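# Flip the small gear and mesh it with the big one

## Task

The small gear currently sits inverted between the tester's two centres, with its teeth higher than the big gear's teeth. Turn it right side up and seat it so that it meshes with the big gear. It only counts if the gear stays in place on its own at the end, without the robot supporting it. Finish by releasing the gear and pulling both grippers away.

## Robot and tools

ROBOT. Two arms, left_arm and right_arm, each with six joints and a two-finger gripper. All positions are in one world frame. Its origin is on the table surface midway between the arms. +z is up, +x reaches out over the table, and left_arm sits on the +y side. The arm names do not tell you which side of an image something is on.

GRIPPER. The fingers point along the gripper's +z axis and close along its y axis. The reported end_effector_position is the spot between the finger pads, roughly 1 cm short of the tips. The reported hand position can be wrong, more so when the arm is stretched far.

ROW LAYOUT. Every command row holds 14 numbers, each in [-1, 1], even if only one arm moves. The first 7 belong to left_arm and the last 7 to right_arm. Each group of 7 is six joint numbers in the order shoulder, elbow, wrist roll, wrist pitch, waist, wrist yaw, followed by the finger opening. Use this order only. The joint numbers are scaled offsets, not poses. A value of 1.0 equals 1.258 rad for the shoulder, 1.238 for the elbow, 2.022 for wrist roll, 2.073 for wrist pitch, 1.202 for the waist and 2.022 for wrist yaw. The opening is absolute: +1 is fully open and -1 is shut. Joint ranges in rad are: waist -2.618 to 3.054, shoulder and elbow 0.000 to 3.142, wrist pitch and wrist yaw -1.571 to 1.571, wrist roll -2.094 to 2.094. The true end stops may differ by up to 0.036 rad.

execute_actions(actions). This is a list of actions run one after another. Each action is a table of 1 to 15 rows, and each row lasts one 1/30 s step. A table with fewer rows repeats its last row until 15 steps have passed. In every row of an action, the joint offsets are measured from the angles the arm had when that action began, not from the previous row. For the first action of a call, they count from the latest angles reported in this scene. If an action would push a joint more than 0.036 rad past a range end, it is rejected for both arms. If the first action fails this check, or any action is malformed, the whole call is rejected and nothing moves. A joint sent past its real stop only goes as far as that stop, and the result then reads "joint sent to its limit". An empty list just returns the current state and images.

move(target, speed, blocking). target is a single 14-number row. Its joint offsets count from the Joint positions in the latest result that showed them. All joints travel together and arrive at the same moment, so the hand follows a curved path. speed is the top speed in rad/s of the joint with the farthest to go, from 0.01 to 2, default 0.5. A path lasts between 0.5 and 10 s and is cut off at 10 s. The path does not avoid obstacles or the other arm. Faster moves and targets set deeper past a contact both hit harder. With blocking=false you get a result after 0.5 s while the arm keeps going. You must then call wait or stop before sending other moves or actions. The result adds a "move:" line. It gives the ending (done, off_target, moving, held, fault), limits=held or limits=none, and each arm's joint farthest from its target. After a limits=held, the arm can move much faster than the speed you set.

wait(seconds). Takes 0 to 10 s. It lets time pass with the last command held and returns early once a running move ends. stop() brings a running move to rest; a fast move needs more room to stop. The fingers are not stopped.

zoom_image(camera, region). camera is cam_left_wrist or cam_right_wrist, both 504x504. region is [x0, y0, x1, y1] in pixels from the top-left corner, at most 504 by 504. Calibration (intrinsics K, distortion, T_world_to_cam) is given per camera. It carries small errors: about 0.5 degrees and 2.5 mm in pose.

finished_scene(scene). Pass the current scene's number. It ends the scene for good, so call it only when the gear is meshed, self-supporting and released.

RESULT LINES. The state line shows each gripper's position in metres and its quaternion in wxyz order. Joint positions and Joint velocities list each arm's joints in the order above (rad, rad/s), then the finger gap in m; fully open is 0.094. grip_measured is the opening on the command scale. It can be off by about 1 mm per gripper. Joint targets shows what the joints are currently being driven toward. Step readings list joint angles at some steps, and HELD with an arm's label marks steps that were held back. "joint command not followed" means a clearance check altered that arm's joint targets. Torques are raw drive outputs with an offset and noise. MOTOR HOT appears from 75 °C. At 90 °C that arm stops for 10 s, and at 100 °C it goes limp and falls. Both are shown as OVER-TEMPERATURE FAULT lines.

MOTION LIMITS. Joints move at limited speed, so large offsets can need several actions. Each joint's target stays within a fixed lead of its measured angle: waist 0.202, shoulder 0.258, elbow 0.238, wrist pitch 0.573, wrist yaw and roll 0.522 rad. Targets are also scaled back if they would put the hand more than 70 mm from where it is. Zero offsets can let an arm droop. To keep it still, command it back to its desired angles in the first call of a reply and send zeros after that.

GRIPPING. To hold a part, command an opening below grip_measured. About 0.03 below gives a firm grip; a smaller gap grips more gently. Pads give about 50 to 62 N, less on thin parts, and can spike at first contact.

AVOID. Do not knock or drop anything off the table. Do not let the arms collide or push on each other. Avoid slips, slams, hard impacts and forceful pushes. Parts may occasionally be tugged or nudged from outside. The robot keeps holding your last command while you think.

Each tool is called after "Call:" as name(argument=value, ...) on one line, values as JSON.

## Session

Call:
execute_actions(actions=[])

Scene clock: 0.00 s.
left_arm: end_effector_position=(+0.4308, +0.0886, +0.3034) grip_measured=+1.000 end_effector_quat_wxyz=(+0.383, +0.362, +0.850, -0.020) | right_arm: end_effector_position=(+0.0443, -0.0178, +0.2181) grip_measured=+1.000 end_effector_quat_wxyz=(-0.232, +0.757, -0.611, -0.018)
Joint names: [shoulder, elbow, wrist roll, wrist pitch, waist, wrist yaw]
Joint positions: left_arm=[ 1.711  1.874  0.414 -0.947 -0.516  0.064  0.094] | right_arm=[ 1.519  1.518 -0.275 -1.171  1.558  0.255  0.094]
Joint velocities: left_arm=[-0.007 -0.002 -0.11   0.051  0.007 -0.051  0.   ] | right_arm=[-0.002 -0.012 -0.081 -0.095 -0.012 -0.007  0.   ]
Joint torques (N m, as the arm reports them, + toward a larger angle): no reading
Joint targets: left_arm=[1.707 1.879 0.413 -0.954 -0.516 0.067] | right_arm=[1.513 1.524 -0.273 -1.172 1.558 0.257]

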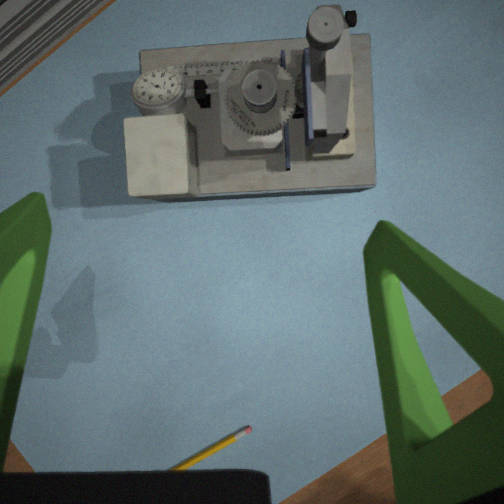

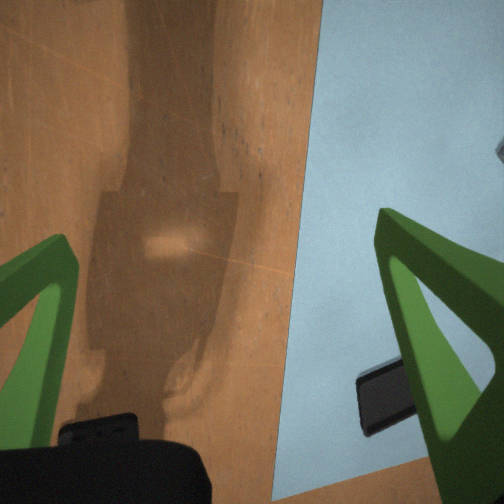

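Call:
zoom_image(camera="cam_left_wrist", region=[110, 0, 390, 210])

Region (110, 0, 390, 210) of cam_left_wrist's 504x504 image, scaled by 1.800, with more detail than that image has; it fills the top 378 rows of this view, and the rest is white.

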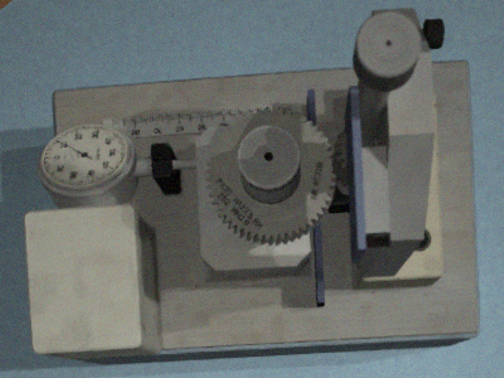

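Call:
move(target=[-0.327,-1,-0.205,1,0,-0.032,1,-0.174,-0.903,0.136,1,-0.797,-0.126,1], speed=1.0)

Scene clock: 51.43 s.
left_arm: end_effector_position=(+0.3814, +0.1179, +0.3770) grip_measured=+1.000 end_effector_quat_wxyz=(+0.832, +0.102, +0.523, -0.154) | right_arm: end_effector_position=(+0.3272, -0.1333, +0.2144) grip_measured=+1.000 end_effector_quat_wxyz=(+0.671, -0.214, +0.680, +0.204)
Joint names: [shoulder, elbow, wrist roll, wrist pitch, waist, wrist yaw]
Joint positions: left_arm=[ 1.319  0.65   0.004  1.115 -0.516  0.01   0.094] | right_arm=[ 1.326  0.418 -0.01   0.892  0.606  0.008  0.094]
Joint velocities: left_arm=[ 0.007  0.007 -0.007 -0.051  0.037  0.022  0.   ] | right_arm=[-0.007 -0.007 -0.007 -0.022  0.007 -0.022  0.   ]
Joint torques (N m, as the arm reports them, + toward a larger angle): left_arm=[-5.4   6.85 -0.03  2.   -0.03 -0.14] | right_arm=[-6.13  5.34  0.07  1.82 -0.56 -0.06]
Joint targets: left_arm=[1.300 0.636 -0.001 1.125 -0.516 -0.000] | right_arm=[1.301 0.400 0.000 0.902 0.600 0.001]
move: off_target (right_arm); limits=none; left_arm: farthest joint: the shoulder, 0.019 radians from its target (0.412 radians at the start); right_arm: farthest joint: the shoulder, 0.026 radians from its target (0.219 radians at the start)
camera_calibration (this result's frames):
cam_left_wrist: T_world_to_cam=[[-0.489494, -0.864088, 0.117248, 0.237084], [-0.376907, 0.0884034, -0.922023, 0.479588], [0.786344, -0.495516, -0.368954, 0.016895], [0, 0, 0, 1]] pos_world=[0.283526, 0.170836, 0.420627]
cam_right_wrist: T_world_to_cam=[[0.525106, -0.849455, -0.0518613, -0.279407], [-0.61968, -0.339876, -0.707447, 0.308228], [0.583318, 0.403622, -0.704861, 0.131788], [0, 0, 0, 1]] pos_world=[0.260847, -0.185777, 0.296457]

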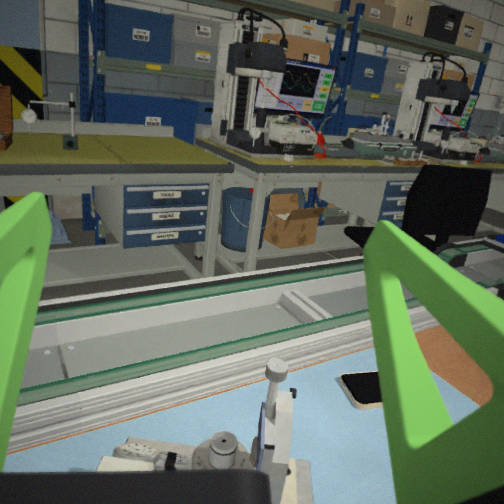

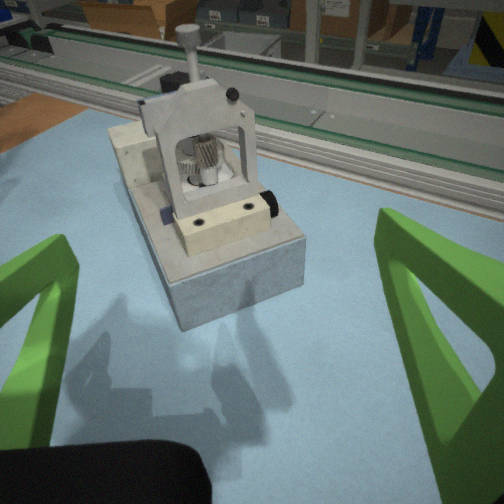

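Call:
zoom_image(camera="cam_right_wrist", region=[100, 10, 320, 270])

Call:
move(target=[0,-0.2,0,-0.08,-0.1,0,1,0.14,-0.1,0,0.25,0.1,0,1], speed=1.0)

Region (100, 10, 320, 270) of cam_right_wrist's 504x504 image, scaled by 1.938, with more detail than that image has; it fills the left 426 columns of this view, and the rest is white.

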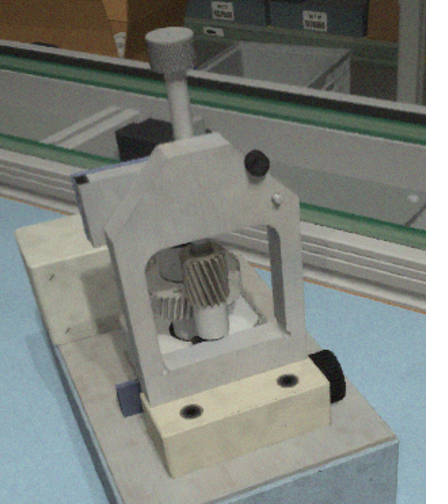

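Scene clock: 66.83 s.
left_arm: end_effector_position=(+0.3560, +0.0791, +0.2369) grip_measured=+1.000 end_effector_quat_wxyz=(+0.711, +0.166, +0.660, -0.175) | right_arm: end_effector_position=(+0.2900, -0.1056, +0.2357) grip_measured=+1.000 end_effector_quat_wxyz=(+0.735, -0.219, +0.582, +0.270)
Joint names: [shoulder, elbow, wrist roll, wrist pitch, waist, wrist yaw]
Joint positions: left_arm=[ 1.319  0.414  0.004  0.978 -0.629  0.01   0.094] | right_arm=[ 1.486  0.314 -0.01   1.401  0.719  0.008  0.094]
Joint velocities: left_arm=[-0.007 -0.002 -0.037 -0.037  0.007  0.095  0.   ] | right_arm=[-0.012 -0.002 -0.037  0.051  0.002  0.007  0.   ]
Joint torques (N m, as the arm reports them, + toward a larger angle): left_arm=[-3.84  6.71  0.01  1.94 -0.28  0.02] | right_arm=[-2.67  4.2  -0.01  1.73  0.48  0.01]
Joint targets: left_arm=[1.319 0.403 0.005 0.949 -0.637 0.010] | right_arm=[1.502 0.294 -0.010 1.411 0.727 0.008]
move: off_target (left_arm); limits=none; left_arm: farthest joint: the wrist pitch, 0.029 radians from its target (0.166 radians at the start); right_arm: farthest joint: the elbow, 0.020 radians from its target (0.124 radians at the start)
camera_calibration (this result's frames):
cam_left_wrist: T_world_to_cam=[[-0.53687, -0.827601, 0.163849, 0.2105], [-0.639815, 0.272807, -0.71848, 0.375077], [0.549916, -0.490564, -0.675973, 0.12245], [0, 0, 0, 1]] pos_world=[0.285654, 0.131955, 0.317768]
cam_right_wrist: T_world_to_cam=[[0.628149, -0.775512, -0.0633345, -0.254602], [-0.432508, -0.280338, -0.856941, 0.296846], [0.646813, 0.565679, -0.511509, 0.110396], [0, 0, 0, 1]] pos_world=[0.21691, -0.176678, 0.294723]

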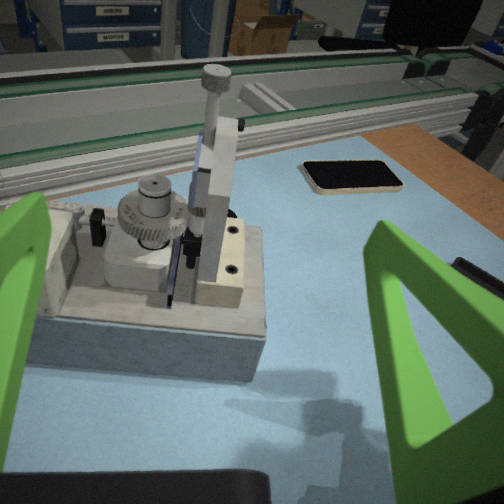

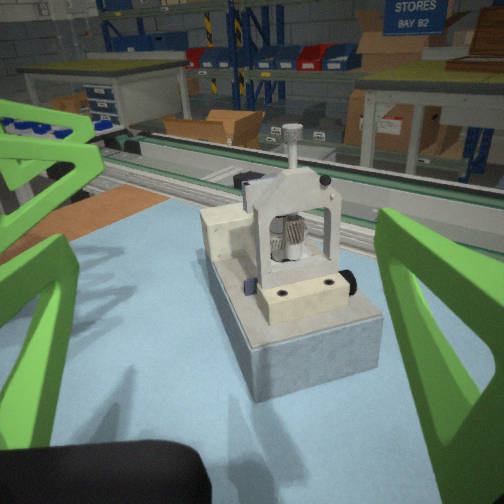

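Call:
zoom_image(camera="cam_left_wrist", region=[70, 50, 290, 320])

Call:
zoom_image(camera="cam_right_wrist", region=[220, 110, 380, 330])

Region (70, 50, 290, 320) of cam_left_wrist's 504x504 image, scaled by 1.867, with more detail than that image has; it fills the left 411 columns of this view, and the rest is white.

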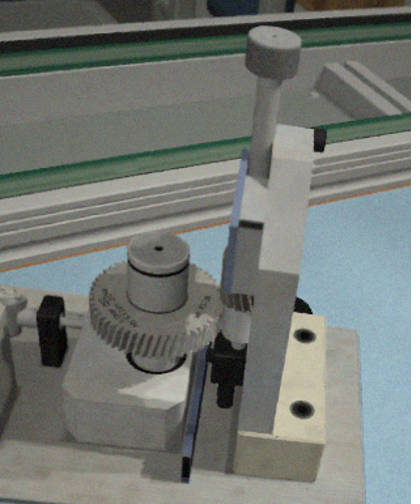

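Region (220, 110, 380, 330) of cam_right_wrist's 504x504 image, scaled by 2.291, with more detail than that image has; it fills the left 367 columns of this view, and the rest is white.

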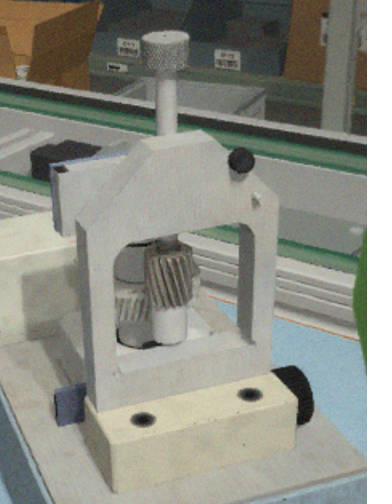

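Call:
move(target=[0.231,0.725,0,-0.568,-0.009,0,0,0.555,0.527,0,-0.089,-0.258,-0.296,-0.28], speed=0.7)

Scene clock: 111.43 s.
left_arm: end_effector_position=(+0.4435, +0.0338, +0.2501) grip_measured=+0.003 end_effector_quat_wxyz=(+0.503, +0.206, +0.830, -0.125) | right_arm: end_effector_position=(+0.4374, -0.0607, +0.1231) grip_measured=-0.279 end_effector_quat_wxyz=(+0.621, -0.341, +0.621, +0.335)
Joint names: [shoulder, elbow, wrist roll, wrist pitch, waist, wrist yaw]
Joint positions: left_arm=[ 1.598  1.288  0.004 -0.17  -0.629  0.01   0.047] | right_arm=[ 2.173  0.934 -0.01   1.234  0.413 -0.583  0.034]
Joint velocities: left_arm=[-0.007 -0.007  0.007  0.037 -0.022  0.037 -0.   ] | right_arm=[ 0.007 -0.007 -0.007 -0.051 -0.002  0.007 -0.   ]
Joint torques (N m, as the arm reports them, + toward a larger angle): left_arm=[-6.63 10.72 -0.03  1.85 -0.84 -0.02] | right_arm=[-9.6   7.83 -0.03  1.46 -0.22 -0.08]
Joint targets: left_arm=[1.609 1.311 0.004 -0.200 -0.640 0.010] | right_arm=[2.185 0.967 -0.010 1.217 0.409 -0.590]
move: off_target (left_arm, right_arm); limits=none; left_arm: farthest joint: the wrist pitch, 0.029 radians from its target (1.177 radians at the start); right_arm: farthest joint: the elbow, 0.032 radians from its target (0.652 radians at the start)
camera_calibration (this result's frames):
cam_left_wrist: T_world_to_cam=[[-0.447524, -0.873799, 0.190255, 0.173206], [-0.88331, 0.398711, -0.246561, 0.438565], [0.139588, -0.278396, -0.950269, 0.304454], [0, 0, 0, 1]] pos_world=[0.422405, 0.0612459, 0.364493]
cam_right_wrist: T_world_to_cam=[[0.813239, -0.57933, -0.0549407, -0.389595], [-0.436464, -0.544785, -0.716037, 0.245103], [0.384891, 0.606289, -0.695897, 0.0718162], [0, 0, 0, 1]] pos_world=[0.396172, -0.135717, 0.204075]

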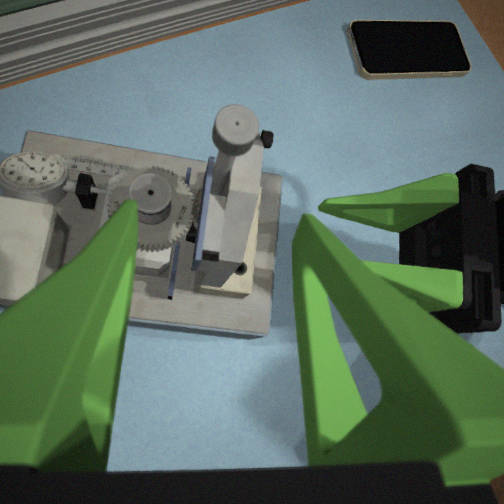

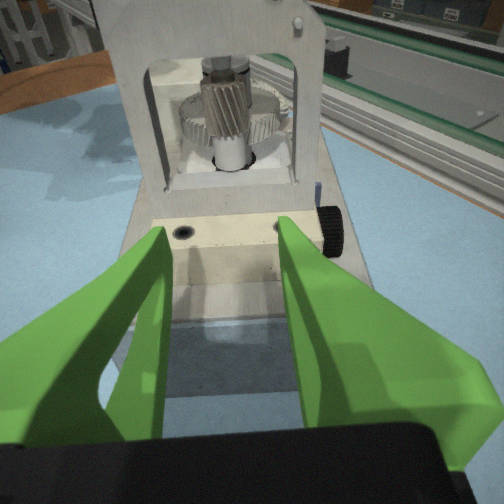

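Call:
move(target=[0.185,0.142,0,0.028,-0.017,0,0,0.025,0.128,0,-0.056,0.045,0.025,-0.45], speed=0.25)

Scene clock: 141.37 s.
left_arm: end_effector_position=(+0.4876, +0.0032, +0.2140) grip_measured=+0.003 end_effector_quat_wxyz=(+0.488, +0.214, +0.837, -0.125) | right_arm: end_effector_position=(+0.4525, -0.0323, +0.1410) grip_measured=-0.448 end_effector_quat_wxyz=(+0.626, -0.343, +0.614, +0.336)
Joint names: [shoulder, elbow, wrist roll, wrist pitch, waist, wrist yaw]
Joint positions: left_arm=[ 1.826  1.436  0.004 -0.124 -0.642  0.01   0.047] | right_arm=[ 2.189  1.062 -0.01   1.139  0.461 -0.54   0.026]
Joint velocities: left_arm=[-0.002 -0.022 -0.007 -0.007  0.012 -0.007 -0.002] | right_arm=[-0.017  0.017 -0.037  0.022 -0.022 -0.007 -0.   ]
Joint torques (N m, as the arm reports them, + toward a larger angle): left_arm=[-8.89 10.92 -0.04  2.27 -0.59 -0.03] | right_arm=[-10.08   8.14  -0.04   1.45   0.43   0.11]
Joint targets: left_arm=[1.830 1.464 0.004 -0.112 -0.649 0.010] | right_arm=[2.205 1.093 -0.010 1.118 0.467 -0.532]
move: off_target (left_arm, right_arm); limits=none; left_arm: farthest joint: the elbow, 0.028 radians from its target (0.176 radians at the start); right_arm: farthest joint: the elbow, 0.031 radians from its target (0.158 radians at the start)
camera_calibration (this result's frames):
cam_left_wrist: T_world_to_cam=[[-0.452791, -0.871134, 0.190016, 0.175648], [-0.885115, 0.413474, -0.213569, 0.47465], [0.107481, -0.264888, -0.95827, 0.272816], [0, 0, 0, 1]] pos_world=[0.470329, 0.029023, 0.329426]
cam_right_wrist: T_world_to_cam=[[0.816854, -0.574927, -0.0469912, -0.387017], [-0.42311, -0.541793, -0.726249, 0.275391], [0.392081, 0.613122, -0.685824, 0.0567849], [0, 0, 0, 1]] pos_world=[0.410393, -0.108118, 0.22076]

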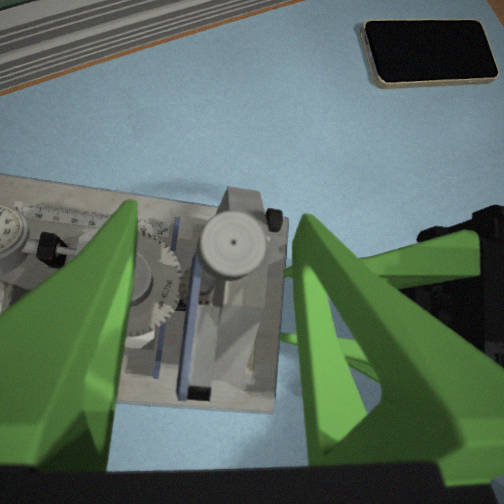

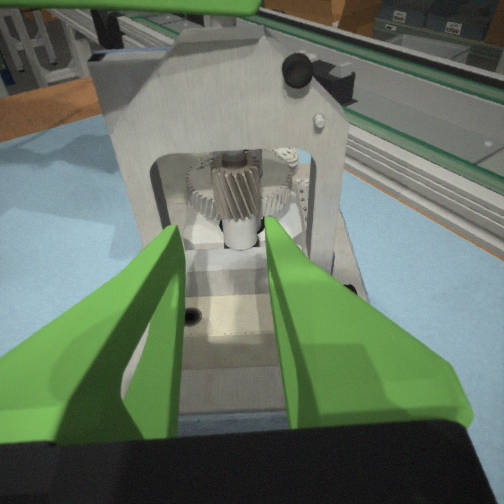

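Call:
move(target=[0.003,0.023,0,0.006,-0.006,0,-0.72,0.082,0.142,0,-0.042,0.032,0.021,-0.45], speed=0.15)

Scene clock: 160.20 s.
left_arm: end_effector_position=(+0.4870, +0.0020, +0.2141) grip_measured=-0.686 end_effector_quat_wxyz=(+0.488, +0.215, +0.836, -0.127) | right_arm: end_effector_position=(+0.4726, -0.0075, +0.1341) grip_measured=-0.448 end_effector_quat_wxyz=(+0.623, -0.342, +0.618, +0.335)
Joint names: [shoulder, elbow, wrist roll, wrist pitch, waist, wrist yaw]
Joint positions: left_arm=[ 1.826  1.436  0.004 -0.123 -0.643  0.013  0.015] | right_arm=[ 2.276  1.206 -0.01   1.073  0.492 -0.505  0.026]
Joint velocities: left_arm=[-0.007  0.007  0.081 -0.007 -0.007 -0.066 -0.001] | right_arm=[ 0.002  0.017 -0.081 -0.037  0.007 -0.022 -0.   ]
Joint torques (N m, as the arm reports them, + toward a larger angle): left_arm=[-9.13 11.18  0.01  2.21 -0.46 -0.09] | right_arm=[-11.11   8.46  -0.03   1.45   0.61   0.09]
Joint targets: left_arm=[1.830 1.464 0.004 -0.112 -0.649 0.010] | right_arm=[2.292 1.238 -0.010 1.052 0.499 -0.498]
move: off_target (left_arm, right_arm); limits=none; left_arm: farthest joint: the elbow, 0.029 radians from its target (0.029 radians at the start); right_arm: farthest joint: the elbow, 0.032 radians from its target (0.176 radians at the start)
camera_calibration (this result's frames):
cam_left_wrist: T_world_to_cam=[[-0.456572, -0.868753, 0.19186, 0.175785], [-0.883377, 0.417031, -0.213847, 0.473844], [0.105769, -0.267122, -0.957841, 0.273396], [0, 0, 0, 1]] pos_world=[0.469925, 0.0281356, 0.329474]
cam_right_wrist: T_world_to_cam=[[0.814672, -0.577621, -0.051599, -0.387936], [-0.430976, -0.543497, -0.720327, 0.295231], [0.388032, 0.609068, -0.691713, 0.0316206], [0, 0, 0, 1]] pos_world=[0.431008, -0.0828825, 0.214518]

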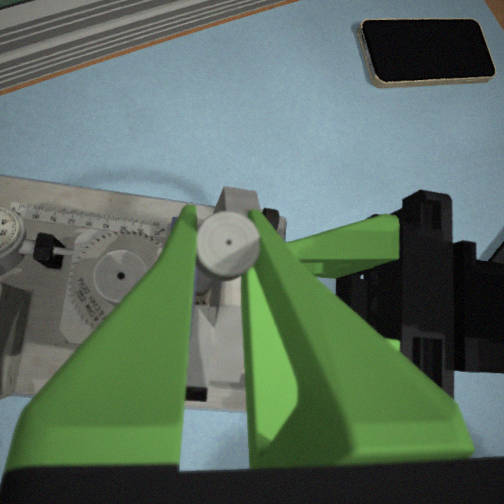

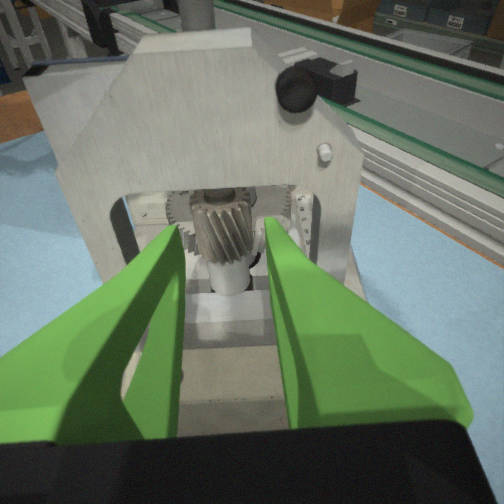

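Call:
move(target=[0.003,0.023,0,0.005,-0.005,0,-0.73,0.037,0.074,0,-0.024,0.021,0.012,-0.45], speed=0.1)

Scene clock: 170.20 s.
left_arm: end_effector_position=(+0.4870, +0.0020, +0.2141) grip_measured=-0.686 end_effector_quat_wxyz=(+0.488, +0.215, +0.836, -0.127) | right_arm: end_effector_position=(+0.4786, +0.0050, +0.1339) grip_measured=-0.448 end_effector_quat_wxyz=(+0.623, -0.342, +0.618, +0.336)
Joint names: [shoulder, elbow, wrist roll, wrist pitch, waist, wrist yaw]
Joint positions: left_arm=[ 1.826  1.436  0.004 -0.123 -0.643  0.013  0.015] | right_arm=[ 2.307  1.266 -0.01   1.044  0.51  -0.489  0.026]
Joint velocities: left_arm=[-0.012 -0.017  0.066 -0.066 -0.007 -0.037 -0.   ] | right_arm=[ 0.007 -0.007  0.022  0.037 -0.002 -0.022  0.   ]
Joint torques (N m, as the arm reports them, + toward a larger angle): left_arm=[-9.12 11.25 -0.02  2.21 -0.47 -0.04] | right_arm=[-11.38   8.64   0.02   1.45   0.63   0.04]
Joint targets: left_arm=[1.830 1.464 0.004 -0.113 -0.649 0.013] | right_arm=[2.323 1.298 -0.010 1.023 0.518 -0.481]
move: off_target (left_arm, right_arm); limits=none; left_arm: farthest joint: the elbow, 0.029 radians from its target (0.029 radians at the start); right_arm: farthest joint: the elbow, 0.032 radians from its target (0.092 radians at the start)
camera_calibration (this result's frames):
cam_left_wrist: T_world_to_cam=[[-0.456572, -0.868753, 0.19186, 0.175785], [-0.883377, 0.417031, -0.213847, 0.473844], [0.105769, -0.267122, -0.957841, 0.273396], [0, 0, 0, 1]] pos_world=[0.469925, 0.0281356, 0.329474]
cam_right_wrist: T_world_to_cam=[[0.815569, -0.576366, -0.0514725, -0.38606], [-0.42992, -0.543994, -0.720583, 0.304055], [0.387319, 0.609814, -0.691456, 0.0218628], [0, 0, 0, 1]] pos_world=[0.43711, -0.0704397, 0.214343]

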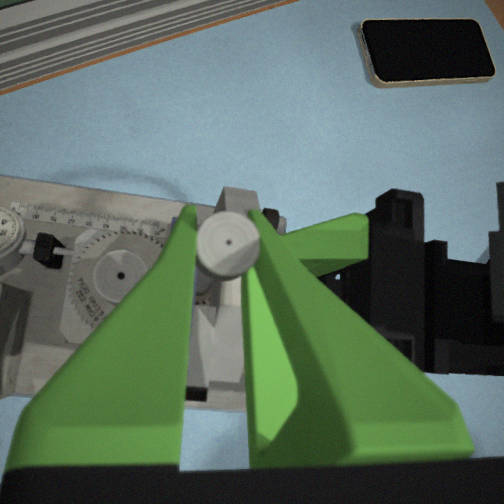

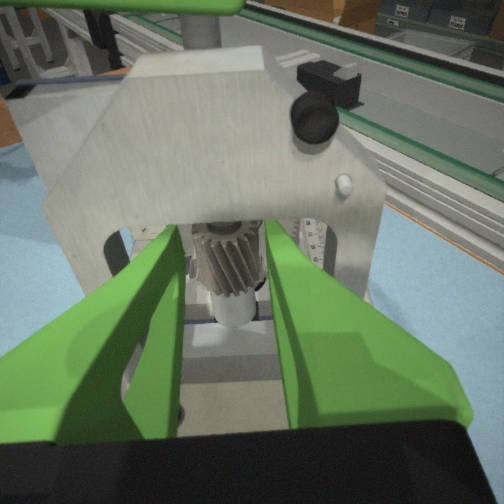

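Call:
move(target=[0.003,0.023,0,0.005,-0.005,0,-0.73,0.013,0.026,0,-0.01,-0.005,0.004,-0.64], speed=0.1)

Scene clock: 174.80 s.
left_arm: end_effector_position=(+0.4870, +0.0020, +0.2141) grip_measured=-0.686 end_effector_quat_wxyz=(+0.488, +0.215, +0.836, -0.127) | right_arm: end_effector_position=(+0.4799, +0.0040, +0.1337) grip_measured=-0.627 end_effector_quat_wxyz=(+0.624, -0.339, +0.620, +0.334)
Joint names: [shoulder, elbow, wrist roll, wrist pitch, waist, wrist yaw]
Joint positions: left_arm=[ 1.826  1.436  0.004 -0.123 -0.643  0.013  0.015] | right_arm=[ 2.307  1.266 -0.009  1.043  0.51  -0.482  0.018]
Joint velocities: left_arm=[ 0.012  0.022 -0.007  0.051 -0.017 -0.022 -0.   ] | right_arm=[-0.002  0.007 -0.051  0.022 -0.002 -0.007 -0.001]
Joint torques (N m, as the arm reports them, + toward a larger angle): left_arm=[-9.17 11.04  0.03  2.24 -0.17 -0.03] | right_arm=[-11.46   8.64  -0.02   1.46  -0.47   0.06]
Joint targets: left_arm=[1.830 1.464 0.004 -0.113 -0.649 0.013] | right_arm=[2.323 1.298 -0.010 1.023 0.504 -0.481]
move: off_target (left_arm, right_arm); limits=none; left_arm: farthest joint: the elbow, 0.029 radians from its target (0.029 radians at the start); right_arm: farthest joint: the elbow, 0.032 radians from its target (0.032 radians at the start)
camera_calibration (this result's frames):
cam_left_wrist: T_world_to_cam=[[-0.456572, -0.868753, 0.19186, 0.175785], [-0.883377, 0.417031, -0.213847, 0.473844], [0.105769, -0.267122, -0.957841, 0.273396], [0, 0, 0, 1]] pos_world=[0.469925, 0.0281356, 0.329474]
cam_right_wrist: T_world_to_cam=[[0.81127, -0.582234, -0.0533348, -0.385327], [-0.435257, -0.540521, -0.719992, 0.306395], [0.390376, 0.607322, -0.69193, 0.0204729], [0, 0, 0, 1]] pos_world=[0.437973, -0.0711716, 0.214216]

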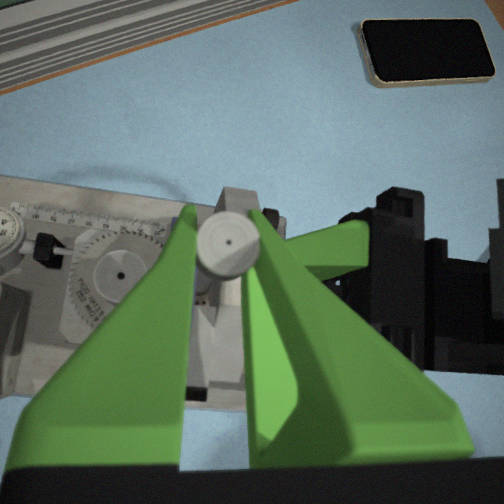

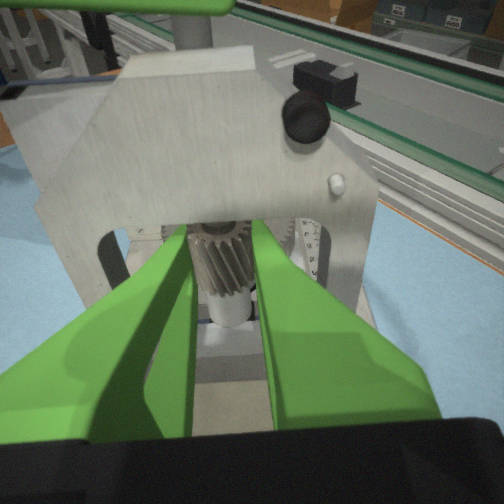

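Call:
move(target=[-0.014,0.068,0,-0.033,-0.005,0,-0.73,0.013,0.026,0,-0.01,0,0,-0.67], speed=0.06)

Scene clock: 187.03 s.
left_arm: end_effector_position=(+0.4865, +0.0023, +0.2156) grip_measured=-0.686 end_effector_quat_wxyz=(+0.475, +0.217, +0.844, -0.124) | right_arm: end_effector_position=(+0.4799, +0.0039, +0.1337) grip_measured=-0.640 end_effector_quat_wxyz=(+0.624, -0.339, +0.620, +0.334)
Joint names: [shoulder, elbow, wrist roll, wrist pitch, waist, wrist yaw]
Joint positions: left_arm=[ 1.835  1.479  0.004 -0.188 -0.643  0.013  0.015] | right_arm=[ 2.307  1.266 -0.007  1.043  0.51  -0.482  0.017]
Joint velocities: left_arm=[-0.012 -0.002 -0.007  0.051 -0.007 -0.007 -0.002] | right_arm=[-0.002 -0.022 -0.051 -0.007 -0.002  0.007 -0.   ]
Joint torques (N m, as the arm reports them, + toward a larger angle): left_arm=[-10.78  12.26   0.01   2.1   -0.42  -0.02] | right_arm=[-11.3    8.6    0.     1.44  -0.14   0.  ]
Joint targets: left_arm=[1.809 1.520 0.004 -0.192 -0.649 0.013] | right_arm=[2.323 1.298 -0.009 1.022 0.510 -0.482]
move: off_target (left_arm, right_arm); limits=none; left_arm: farthest joint: the elbow, 0.042 radians from its target (0.084 radians at the start); right_arm: farthest joint: the elbow, 0.032 radians from its target (0.032 radians at the start)
camera_calibration (this result's frames):
cam_left_wrist: T_world_to_cam=[[-0.451412, -0.871511, 0.191559, 0.173067], [-0.888731, 0.419893, -0.183977, 0.469785], [0.0799037, -0.253294, -0.964084, 0.288821], [0, 0, 0, 1]] pos_world=[0.472559, 0.0267272, 0.331725]
cam_right_wrist: T_world_to_cam=[[0.810997, -0.582508, -0.0544772, -0.38511], [-0.436152, -0.539905, -0.719912, 0.306816], [0.389942, 0.607607, -0.691924, 0.0206792], [0, 0, 0, 1]] pos_world=[0.438078, -0.0712432, 0.214209]

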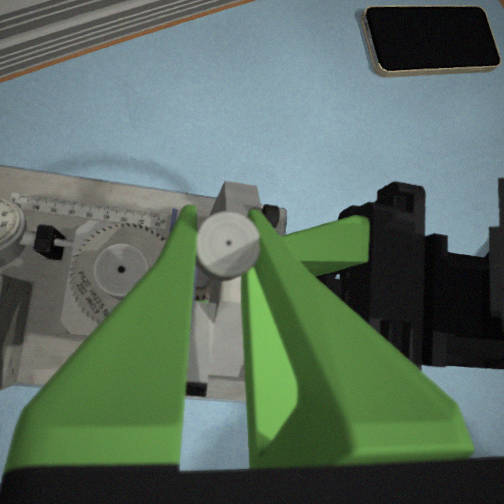

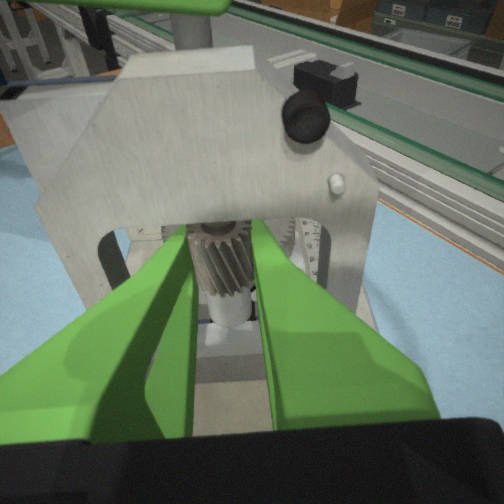

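Call:
move(target=[-0.068,0.074,0,0.02,-0.005,0,-0.73,0.013,0.026,0,-0.01,0,0,-0.67], speed=0.06)

Scene clock: 193.63 s.
left_arm: end_effector_position=(+0.4868, +0.0021, +0.2279) grip_measured=-0.686 end_effector_quat_wxyz=(+0.480, +0.216, +0.841, -0.125) | right_arm: end_effector_position=(+0.4798, +0.0040, +0.1337) grip_measured=-0.640 end_effector_quat_wxyz=(+0.624, -0.339, +0.620, +0.335)
Joint names: [shoulder, elbow, wrist roll, wrist pitch, waist, wrist yaw]
Joint positions: left_arm=[ 1.827  1.508  0.004 -0.215 -0.643  0.013  0.015] | right_arm=[ 2.307  1.266 -0.007  1.043  0.51  -0.483  0.017]
Joint velocities: left_arm=[ 0.007  0.007  0.022 -0.037 -0.012 -0.022 -0.001] | right_arm=[-0.002  0.007 -0.007 -0.095 -0.012  0.051 -0.   ]
Joint torques (N m, as the arm reports them, + toward a larger angle): left_arm=[-14.33  14.18   0.01   2.78  -0.33  -0.05] | right_arm=[-11.45   8.64   0.     1.5   -0.09   0.02]
Joint targets: left_arm=[1.751 1.569 0.004 -0.148 -0.649 0.013] | right_arm=[2.323 1.298 -0.008 1.022 0.510 -0.482]
move: off_target (left_arm, right_arm); limits=none; left_arm: farthest joint: the shoulder, 0.077 radians from its target (0.085 radians at the start); right_arm: farthest joint: the elbow, 0.032 radians from its target (0.032 radians at the start)
camera_calibration (this result's frames):
cam_left_wrist: T_world_to_cam=[[-0.453217, -0.870546, 0.191685, 0.171555], [-0.886948, 0.41894, -0.194453, 0.473809], [0.0889754, -0.258144, -0.962001, 0.295755], [0, 0, 0, 1]] pos_world=[0.471681, 0.0271968, 0.343765]
cam_right_wrist: T_world_to_cam=[[0.811441, -0.581889, -0.0544757, -0.385191], [-0.435739, -0.540239, -0.719912, 0.30661], [0.389479, 0.607903, -0.691924, 0.0208995], [0, 0, 0, 1]] pos_world=[0.438022, -0.0712007, 0.214209]

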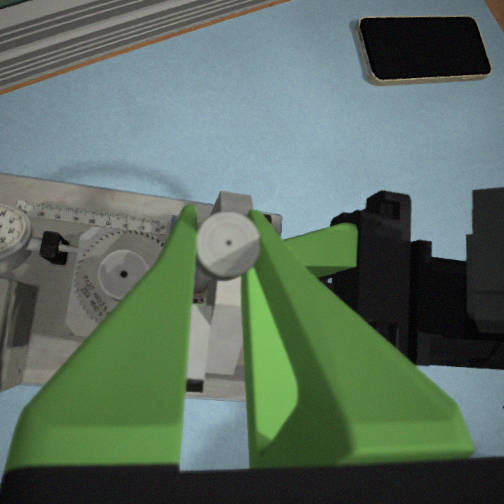

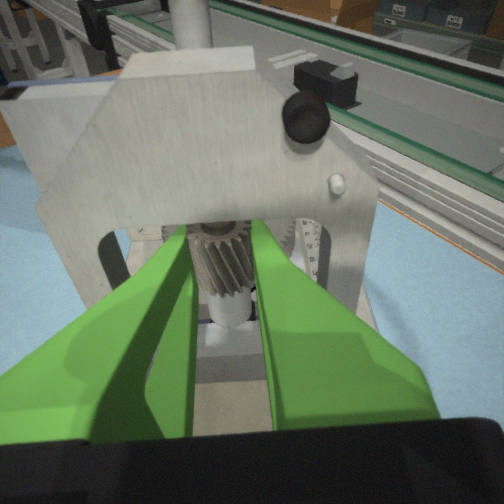

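Call:
execute_actions(actions=[[[-0.065,0.052,0,0.034,-0.005,0,-0.73,0.005,0.026,0,-0.01,0,0,-0.67],[-0.065,0.052,0,0.034,-0.005,0,-0.73,0,0.026,0,-0.012,0,0,-0.67],[-0.065,0.052,0,0.034,-0.005,0,-0.73,-0.005,0.026,0,-0.013,0,0,-0.67],[-0.065,0.052,0,0.034,-0.005,0,-0.73,-0.01,0.026,0,-0.014,0,0,-0.67],[-0.065,0.052,0,0.034,-0.005,0,-0.73,-0.015,0.026,0,-0.016,0,0,-0.67],[-0.065,0.052,0,0.034,-0.005,0,-0.73,-0.02,0.026,0,-0.017,0,0,-0.67],[-0.065,0.052,0,0.034,-0.005,0,-0.73,-0.026,0.026,0,-0.018,0,0,-0.67]]])

Call:
wait(seconds=0.5)

Scene clock: 208.23 s.
left_arm: end_effector_position=(+0.4868, +0.0021, +0.2279) grip_measured=-0.686 end_effector_quat_wxyz=(+0.480, +0.216, +0.841, -0.125) | right_arm: end_effector_position=(+0.4797, +0.0040, +0.1346) grip_measured=-0.640 end_effector_quat_wxyz=(+0.621, -0.339, +0.622, +0.335)
Joint names: [shoulder, elbow, wrist roll, wrist pitch, waist, wrist yaw]
Joint positions: left_arm=[ 1.827  1.508  0.004 -0.215 -0.643  0.013  0.015] | right_arm=[ 2.3    1.266 -0.007  1.029  0.51  -0.483  0.017]
Joint velocities: left_arm=[-0.007 -0.002 -0.007  0.022 -0.012 -0.022 -0.   ] | right_arm=[ 0.007 -0.002  0.007 -0.051  0.007 -0.007  0.   ]
Joint torques (N m, as the arm reports them, + toward a larger angle): left_arm=[-14.26  13.7    0.02   2.74  -0.37  -0.01] | right_arm=[-15.19   8.61  -0.03   1.44   0.02   0.  ]
Joint targets: left_arm=[1.750 1.569 0.004 -0.149 -0.649 0.013] | right_arm=[2.274 1.298 -0.007 1.005 0.510 -0.483]
Step readings (joint positions):
0: left_arm=[1.827 1.508 0.004 -0.215 -0.643 0.013] | right_arm=[2.307 1.266 -0.007 1.043 0.510 -0.483]
1: left_arm=[1.827 1.508 0.004 -0.215 -0.643 0.013] | right_arm=[2.307 1.266 -0.007 1.043 0.510 -0.483]
2: left_arm=[1.827 1.508 0.004 -0.215 -0.643 0.013] | right_arm=[2.307 1.266 -0.007 1.043 0.510 -0.483]
4: left_arm=[1.827 1.508 0.004 -0.215 -0.643 0.013] | right_arm=[2.307 1.266 -0.007 1.043 0.510 -0.483]
8: left_arm=[1.827 1.508 0.004 -0.215 -0.643 0.013] | right_arm=[2.304 1.266 -0.007 1.039 0.510 -0.483]
15: Joint positions above
camera_calibration (this result's frames):
cam_left_wrist: T_world_to_cam=[[-0.453217, -0.870546, 0.191685, 0.171555], [-0.886948, 0.41894, -0.194453, 0.473809], [0.0889754, -0.258144, -0.962001, 0.295755], [0, 0, 0, 1]] pos_world=[0.471681, 0.0271968, 0.343765]
cam_right_wrist: T_world_to_cam=[[0.811106, -0.582077, -0.0573834, -0.384544], [-0.440039, -0.542647, -0.715472, 0.308628], [0.385321, 0.605575, -0.696281, 0.0241531], [0, 0, 0, 1]] pos_world=[0.438407, -0.0709848, 0.215565]

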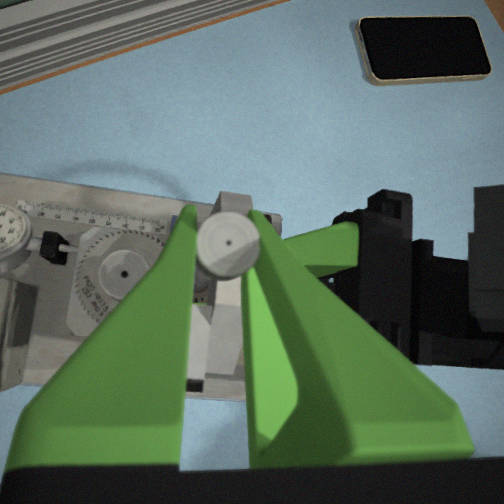

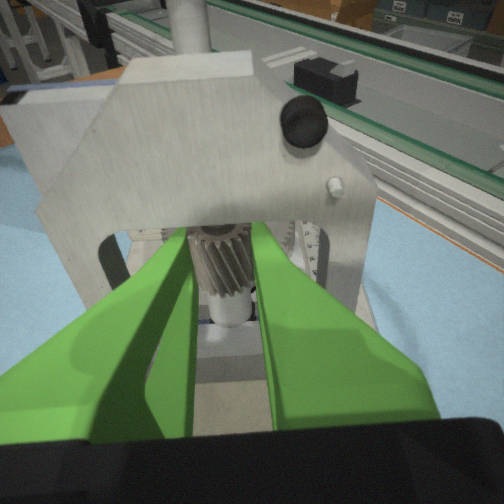

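Scene clock: 208.73 s.
left_arm: end_effector_position=(+0.4868, +0.0021, +0.2279) grip_measured=-0.686 end_effector_quat_wxyz=(+0.480, +0.216, +0.841, -0.125) | right_arm: end_effector_position=(+0.4797, +0.0040, +0.1346) grip_measured=-0.640 end_effector_quat_wxyz=(+0.621, -0.339, +0.622, +0.335)
Joint names: [shoulder, elbow, wrist roll, wrist pitch, waist, wrist yaw]
Joint positions: left_arm=[ 1.827  1.508  0.004 -0.215 -0.643  0.013  0.015] | right_arm=[ 2.3    1.266 -0.007  1.029  0.51  -0.483  0.017]
Joint velocities: left_arm=[-0.017  0.002 -0.022  0.037 -0.002  0.007 -0.   ] | right_arm=[-0.007 -0.012 -0.051  0.022  0.007 -0.037 -0.001]
Joint torques (N m, as the arm reports them, + toward a larger angle): left_arm=[-14.51  13.93  -0.01   2.76  -0.21  -0.01] | right_arm=[-15.07   8.68  -0.03   1.44   0.1    0.02]
Joint targets: left_arm=[1.750 1.569 0.004 -0.149 -0.649 0.013] | right_arm=[2.274 1.298 -0.007 1.006 0.510 -0.483]
wait: 0.50 s; at rest by 0.17 s
camera_calibration (this result's frames):
cam_left_wrist: T_world_to_cam=[[-0.453217, -0.870546, 0.191685, 0.171555], [-0.886948, 0.41894, -0.194453, 0.473809], [0.0889754, -0.258144, -0.962001, 0.295755], [0, 0, 0, 1]] pos_world=[0.471681, 0.0271968, 0.343765]
cam_right_wrist: T_world_to_cam=[[0.811106, -0.582077, -0.0573834, -0.384544], [-0.440039, -0.542647, -0.715472, 0.308628], [0.385321, 0.605575, -0.696281, 0.0241531], [0, 0, 0, 1]] pos_world=[0.438407, -0.0709848, 0.215565]

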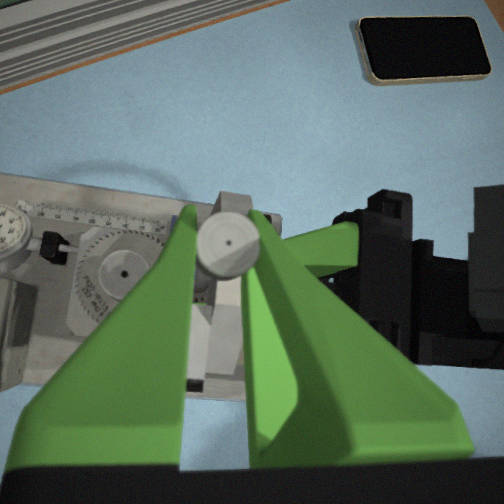

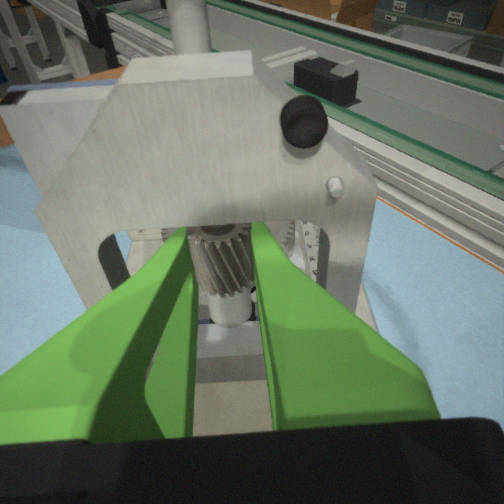

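Call:
execute_actions(actions=[[[-0.061,0.049,0,0.032,-0.005,0,-0.73,-0.023,0.026,0,-0.011,0,0,-0.67],[-0.061,0.049,0,0.032,-0.005,0,-0.73,-0.025,0.026,0,-0.011,0,0,-0.67],[-0.061,0.049,0,0.032,-0.005,0,-0.73,-0.027,0.026,0,-0.011,0,0,-0.67],[-0.061,0.049,0,0.032,-0.005,0,-0.73,-0.029,0.026,0,-0.011,0,0,-0.67]]])

Scene clock: 215.20 s.
left_arm: end_effector_position=(+0.4868, +0.0021, +0.2279) grip_measured=-0.686 end_effector_quat_wxyz=(+0.480, +0.216, +0.841, -0.125) | right_arm: end_effector_position=(+0.4797, +0.0037, +0.1358) grip_measured=-0.640 end_effector_quat_wxyz=(+0.619, -0.339, +0.624, +0.334)
Joint names: [shoulder, elbow, wrist roll, wrist pitch, waist, wrist yaw]
Joint positions: left_arm=[ 1.827  1.508  0.004 -0.215 -0.643  0.013  0.015] | right_arm=[ 2.292  1.266 -0.007  1.016  0.509 -0.483  0.017]
Joint velocities: left_arm=[-0.002  0.007 -0.007 -0.037 -0.007 -0.007  0.001] | right_arm=[-0.017  0.012 -0.051  0.037 -0.012 -0.007  0.   ]
Joint torques (N m, as the arm reports them, + toward a larger angle): left_arm=[-14.36  14.07  -0.02   2.74  -0.29   0.  ] | right_arm=[-15.42   8.56   0.     1.57  -0.06   0.03]
Joint targets: left_arm=[1.750 1.569 0.004 -0.149 -0.649 0.013] | right_arm=[2.263 1.298 -0.007 1.006 0.510 -0.483]
Step readings (joint positions):
0: left_arm=[1.827 1.508 0.004 -0.215 -0.643 0.013] | right_arm=[2.300 1.266 -0.007 1.029 0.510 -0.483]
1: left_arm=[1.827 1.508 0.004 -0.215 -0.643 0.013] | right_arm=[2.300 1.266 -0.007 1.029 0.510 -0.483]
2: left_arm=[1.827 1.508 0.004 -0.215 -0.643 0.013] | right_arm=[2.300 1.266 -0.007 1.029 0.510 -0.483]
4: left_arm=[1.827 1.508 0.004 -0.215 -0.643 0.013] | right_arm=[2.299 1.266 -0.007 1.028 0.510 -0.483]
8: left_arm=[1.827 1.508 0.004 -0.215 -0.643 0.013] | right_arm=[2.293 1.266 -0.007 1.019 0.509 -0.483]
15: Joint positions above
camera_calibration (this result's frames):
cam_left_wrist: T_world_to_cam=[[-0.453217, -0.870546, 0.191685, 0.171555], [-0.886948, 0.41894, -0.194453, 0.473809], [0.0889754, -0.258144, -0.962001, 0.295755], [0, 0, 0, 1]] pos_world=[0.471681, 0.0271968, 0.343765]
cam_right_wrist: T_world_to_cam=[[0.810592, -0.58255, -0.0598044, -0.384054], [-0.44381, -0.544473, -0.711746, 0.310699], [0.382066, 0.603477, -0.699886, 0.0272313], [0, 0, 0, 1]] pos_world=[0.438798, -0.0709969, 0.21723]

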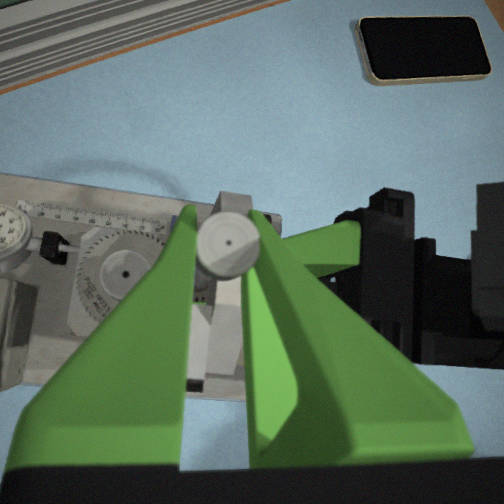

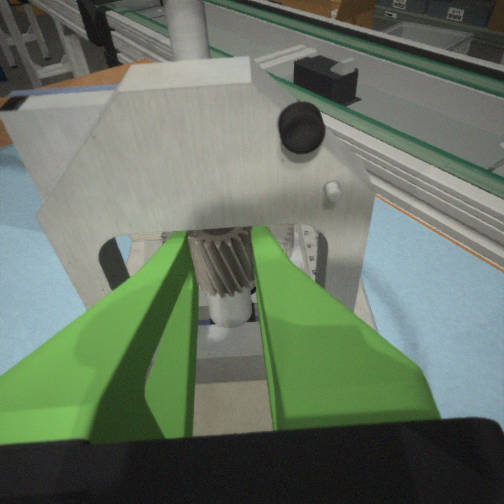

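Some friction on the gear. Raise the pitch.

Call:
execute_actions(actions=[[[-0.061,0.049,0,0.032,-0.005,0,-0.73,-0.023,0.026,0,0,0,0,-0.67],[-0.061,0.049,0,0.032,-0.005,0,-0.73,-0.024,0.026,0,0.005,0,0,-0.67],[-0.061,0.049,0,0.032,-0.005,0,-0.73,-0.025,0.026,0,0.01,0,0,-0.67],[-0.061,0.049,0,0.032,-0.005,0,-0.73,-0.026,0.026,0,0.016,0,0,-0.67]]])

Scene clock: 220.97 s.
left_arm: end_effector_position=(+0.4868, +0.0021, +0.2279) grip_measured=-0.686 end_effector_quat_wxyz=(+0.480, +0.216, +0.841, -0.125) | right_arm: end_effector_position=(+0.4797, +0.0037, +0.1365) grip_measured=-0.640 end_effector_quat_wxyz=(+0.620, -0.339, +0.623, +0.334)
Joint names: [shoulder, elbow, wrist roll, wrist pitch, waist, wrist yaw]
Joint positions: left_arm=[ 1.827  1.508  0.004 -0.215 -0.643  0.013  0.015] | right_arm=[ 2.292  1.266 -0.007  1.019  0.509 -0.483  0.017]
Joint velocities: left_arm=[-0.012  0.002 -0.037  0.007  0.002 -0.007  0.001] | right_arm=[ 0.012  0.007 -0.007  0.007  0.012 -0.051 -0.001]
Joint torques (N m, as the arm reports them, + toward a larger angle): left_arm=[-14.43  13.79  -0.02   2.77  -0.69  -0.03] | right_arm=[-15.78   8.61   0.     1.98   0.15   0.02]
Joint targets: left_arm=[1.750 1.569 0.004 -0.149 -0.649 0.013] | right_arm=[2.260 1.298 -0.007 1.049 0.509 -0.483]
Step readings (joint positions):
0: left_arm=[1.827 1.508 0.004 -0.215 -0.643 0.013] | right_arm=[2.292 1.266 -0.007 1.016 0.509 -0.483]
1: left_arm=[1.827 1.508 0.004 -0.215 -0.643 0.013] | right_arm=[2.292 1.266 -0.007 1.016 0.509 -0.483]
2: left_arm=[1.827 1.508 0.004 -0.215 -0.643 0.013] | right_arm=[2.292 1.266 -0.007 1.016 0.509 -0.483]
4: left_arm=[1.827 1.508 0.004 -0.215 -0.643 0.013] | right_arm=[2.292 1.266 -0.007 1.017 0.509 -0.483]
8: left_arm=[1.827 1.508 0.004 -0.215 -0.643 0.013] | right_arm=[2.292 1.266 -0.007 1.019 0.509 -0.483]
15: Joint positions above
camera_calibration (this result's frames):
cam_left_wrist: T_world_to_cam=[[-0.453217, -0.870546, 0.191685, 0.171555], [-0.886948, 0.41894, -0.194453, 0.473809], [0.0889754, -0.258144, -0.962001, 0.295755], [0, 0, 0, 1]] pos_world=[0.471681, 0.0271968, 0.343765]
cam_right_wrist: T_world_to_cam=[[0.81073, -0.582473, -0.0586749, -0.384241], [-0.442149, -0.543544, -0.713488, 0.310575], [0.383695, 0.604389, -0.698207, 0.02664], [0, 0, 0, 1]] pos_world=[0.438614, -0.0711, 0.217646]

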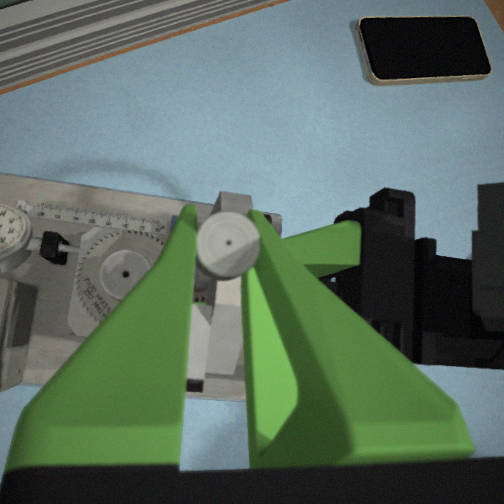

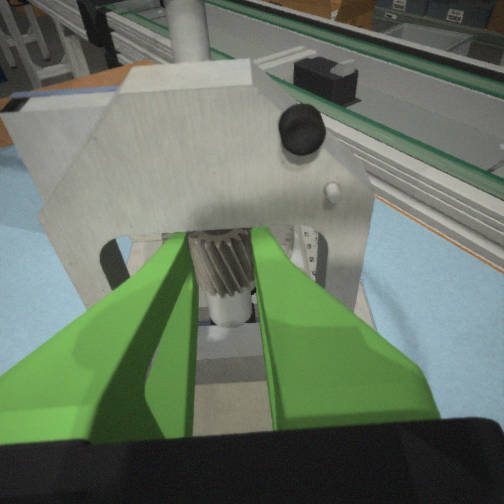

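Call:
execute_actions(actions=[[[-0.061,0.049,0,0.032,-0.005,0,-0.73,-0.028,0.026,0,0.016,0,0,-0.67],[-0.061,0.049,0,0.032,-0.005,0,-0.73,-0.03,0.026,0,0.018,-0.003,0,-0.67],[-0.061,0.049,0,0.032,-0.005,0,-0.73,-0.032,0.026,0,0.02,-0.006,-0.003,-0.67],[-0.061,0.049,0,0.032,-0.005,0,-0.73,-0.034,0.026,0,0.02,-0.006,-0.003,-0.67]]])

Scene clock: 229.63 s.
left_arm: end_effector_position=(+0.4867, +0.0022, +0.2283) grip_measured=-0.686 end_effector_quat_wxyz=(+0.480, +0.216, +0.841, -0.125) | right_arm: end_effector_position=(+0.4799, +0.0030, +0.1441) grip_measured=-0.640 end_effector_quat_wxyz=(+0.627, -0.339, +0.617, +0.335)
Joint names: [shoulder, elbow, wrist roll, wrist pitch, waist, wrist yaw]
Joint positions: left_arm=[ 1.826  1.508  0.004 -0.215 -0.643  0.013  0.015] | right_arm=[ 2.283  1.266 -0.007  1.028  0.508 -0.484  0.017]
Joint velocities: left_arm=[-0.002 -0.017 -0.037 -0.022 -0.012  0.022  0.001] | right_arm=[-0.012  0.017 -0.007  0.022 -0.002 -0.066  0.   ]
Joint torques (N m, as the arm reports them, + toward a larger angle): left_arm=[-14.21  13.87   0.05   2.74  -0.31  -0.05] | right_arm=[-15.87   8.74  -0.01   1.98  -0.47  -0.02]
Joint targets: left_arm=[1.750 1.569 0.004 -0.149 -0.649 0.013] | right_arm=[2.249 1.298 -0.007 1.060 0.502 -0.489]
Step readings (joint positions):
0: left_arm=[1.827 1.508 0.004 -0.215 -0.643 0.013] | right_arm=[2.292 1.266 -0.007 1.019 0.509 -0.483]
1: left_arm=[1.827 1.508 0.004 -0.215 -0.643 0.013] | right_arm=[2.292 1.266 -0.007 1.019 0.509 -0.483]
2: left_arm=[1.827 1.508 0.004 -0.215 -0.643 0.013] | right_arm=[2.292 1.266 -0.007 1.020 0.509 -0.483]
4: left_arm=[1.827 1.508 0.004 -0.215 -0.643 0.013] | right_arm=[2.292 1.266 -0.007 1.023 0.508 -0.483]
8: left_arm=[1.827 1.508 0.004 -0.215 -0.643 0.013] | right_arm=[2.285 1.266 -0.007 1.029 0.508 -0.483]
15: Joint positions above
camera_calibration (this result's frames):
cam_left_wrist: T_world_to_cam=[[-0.453346, -0.870477, 0.191693, 0.171539], [-0.886817, 0.41887, -0.1952, 0.473913], [0.0896226, -0.25849, -0.961848, 0.295813], [0, 0, 0, 1]] pos_world=[0.471529, 0.0272777, 0.344152]
cam_right_wrist: T_world_to_cam=[[0.811623, -0.581974, -0.0507415, -0.385891], [-0.430406, -0.536987, -0.725532, 0.311788], [0.394993, 0.610697, -0.686316, 0.0251696], [0, 0, 0, 1]] pos_world=[0.437451, -0.0725234, 0.223906]

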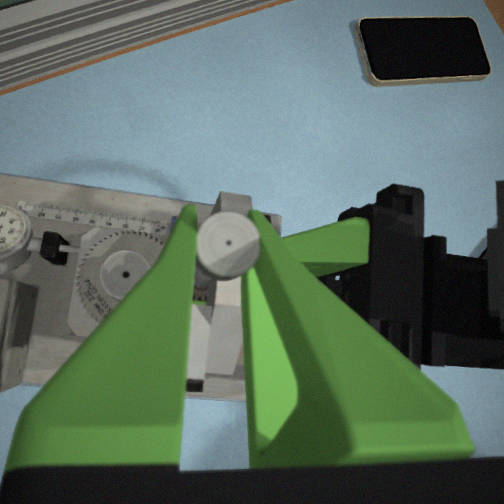

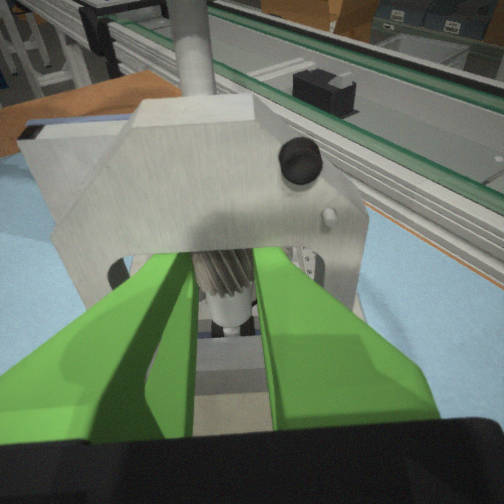

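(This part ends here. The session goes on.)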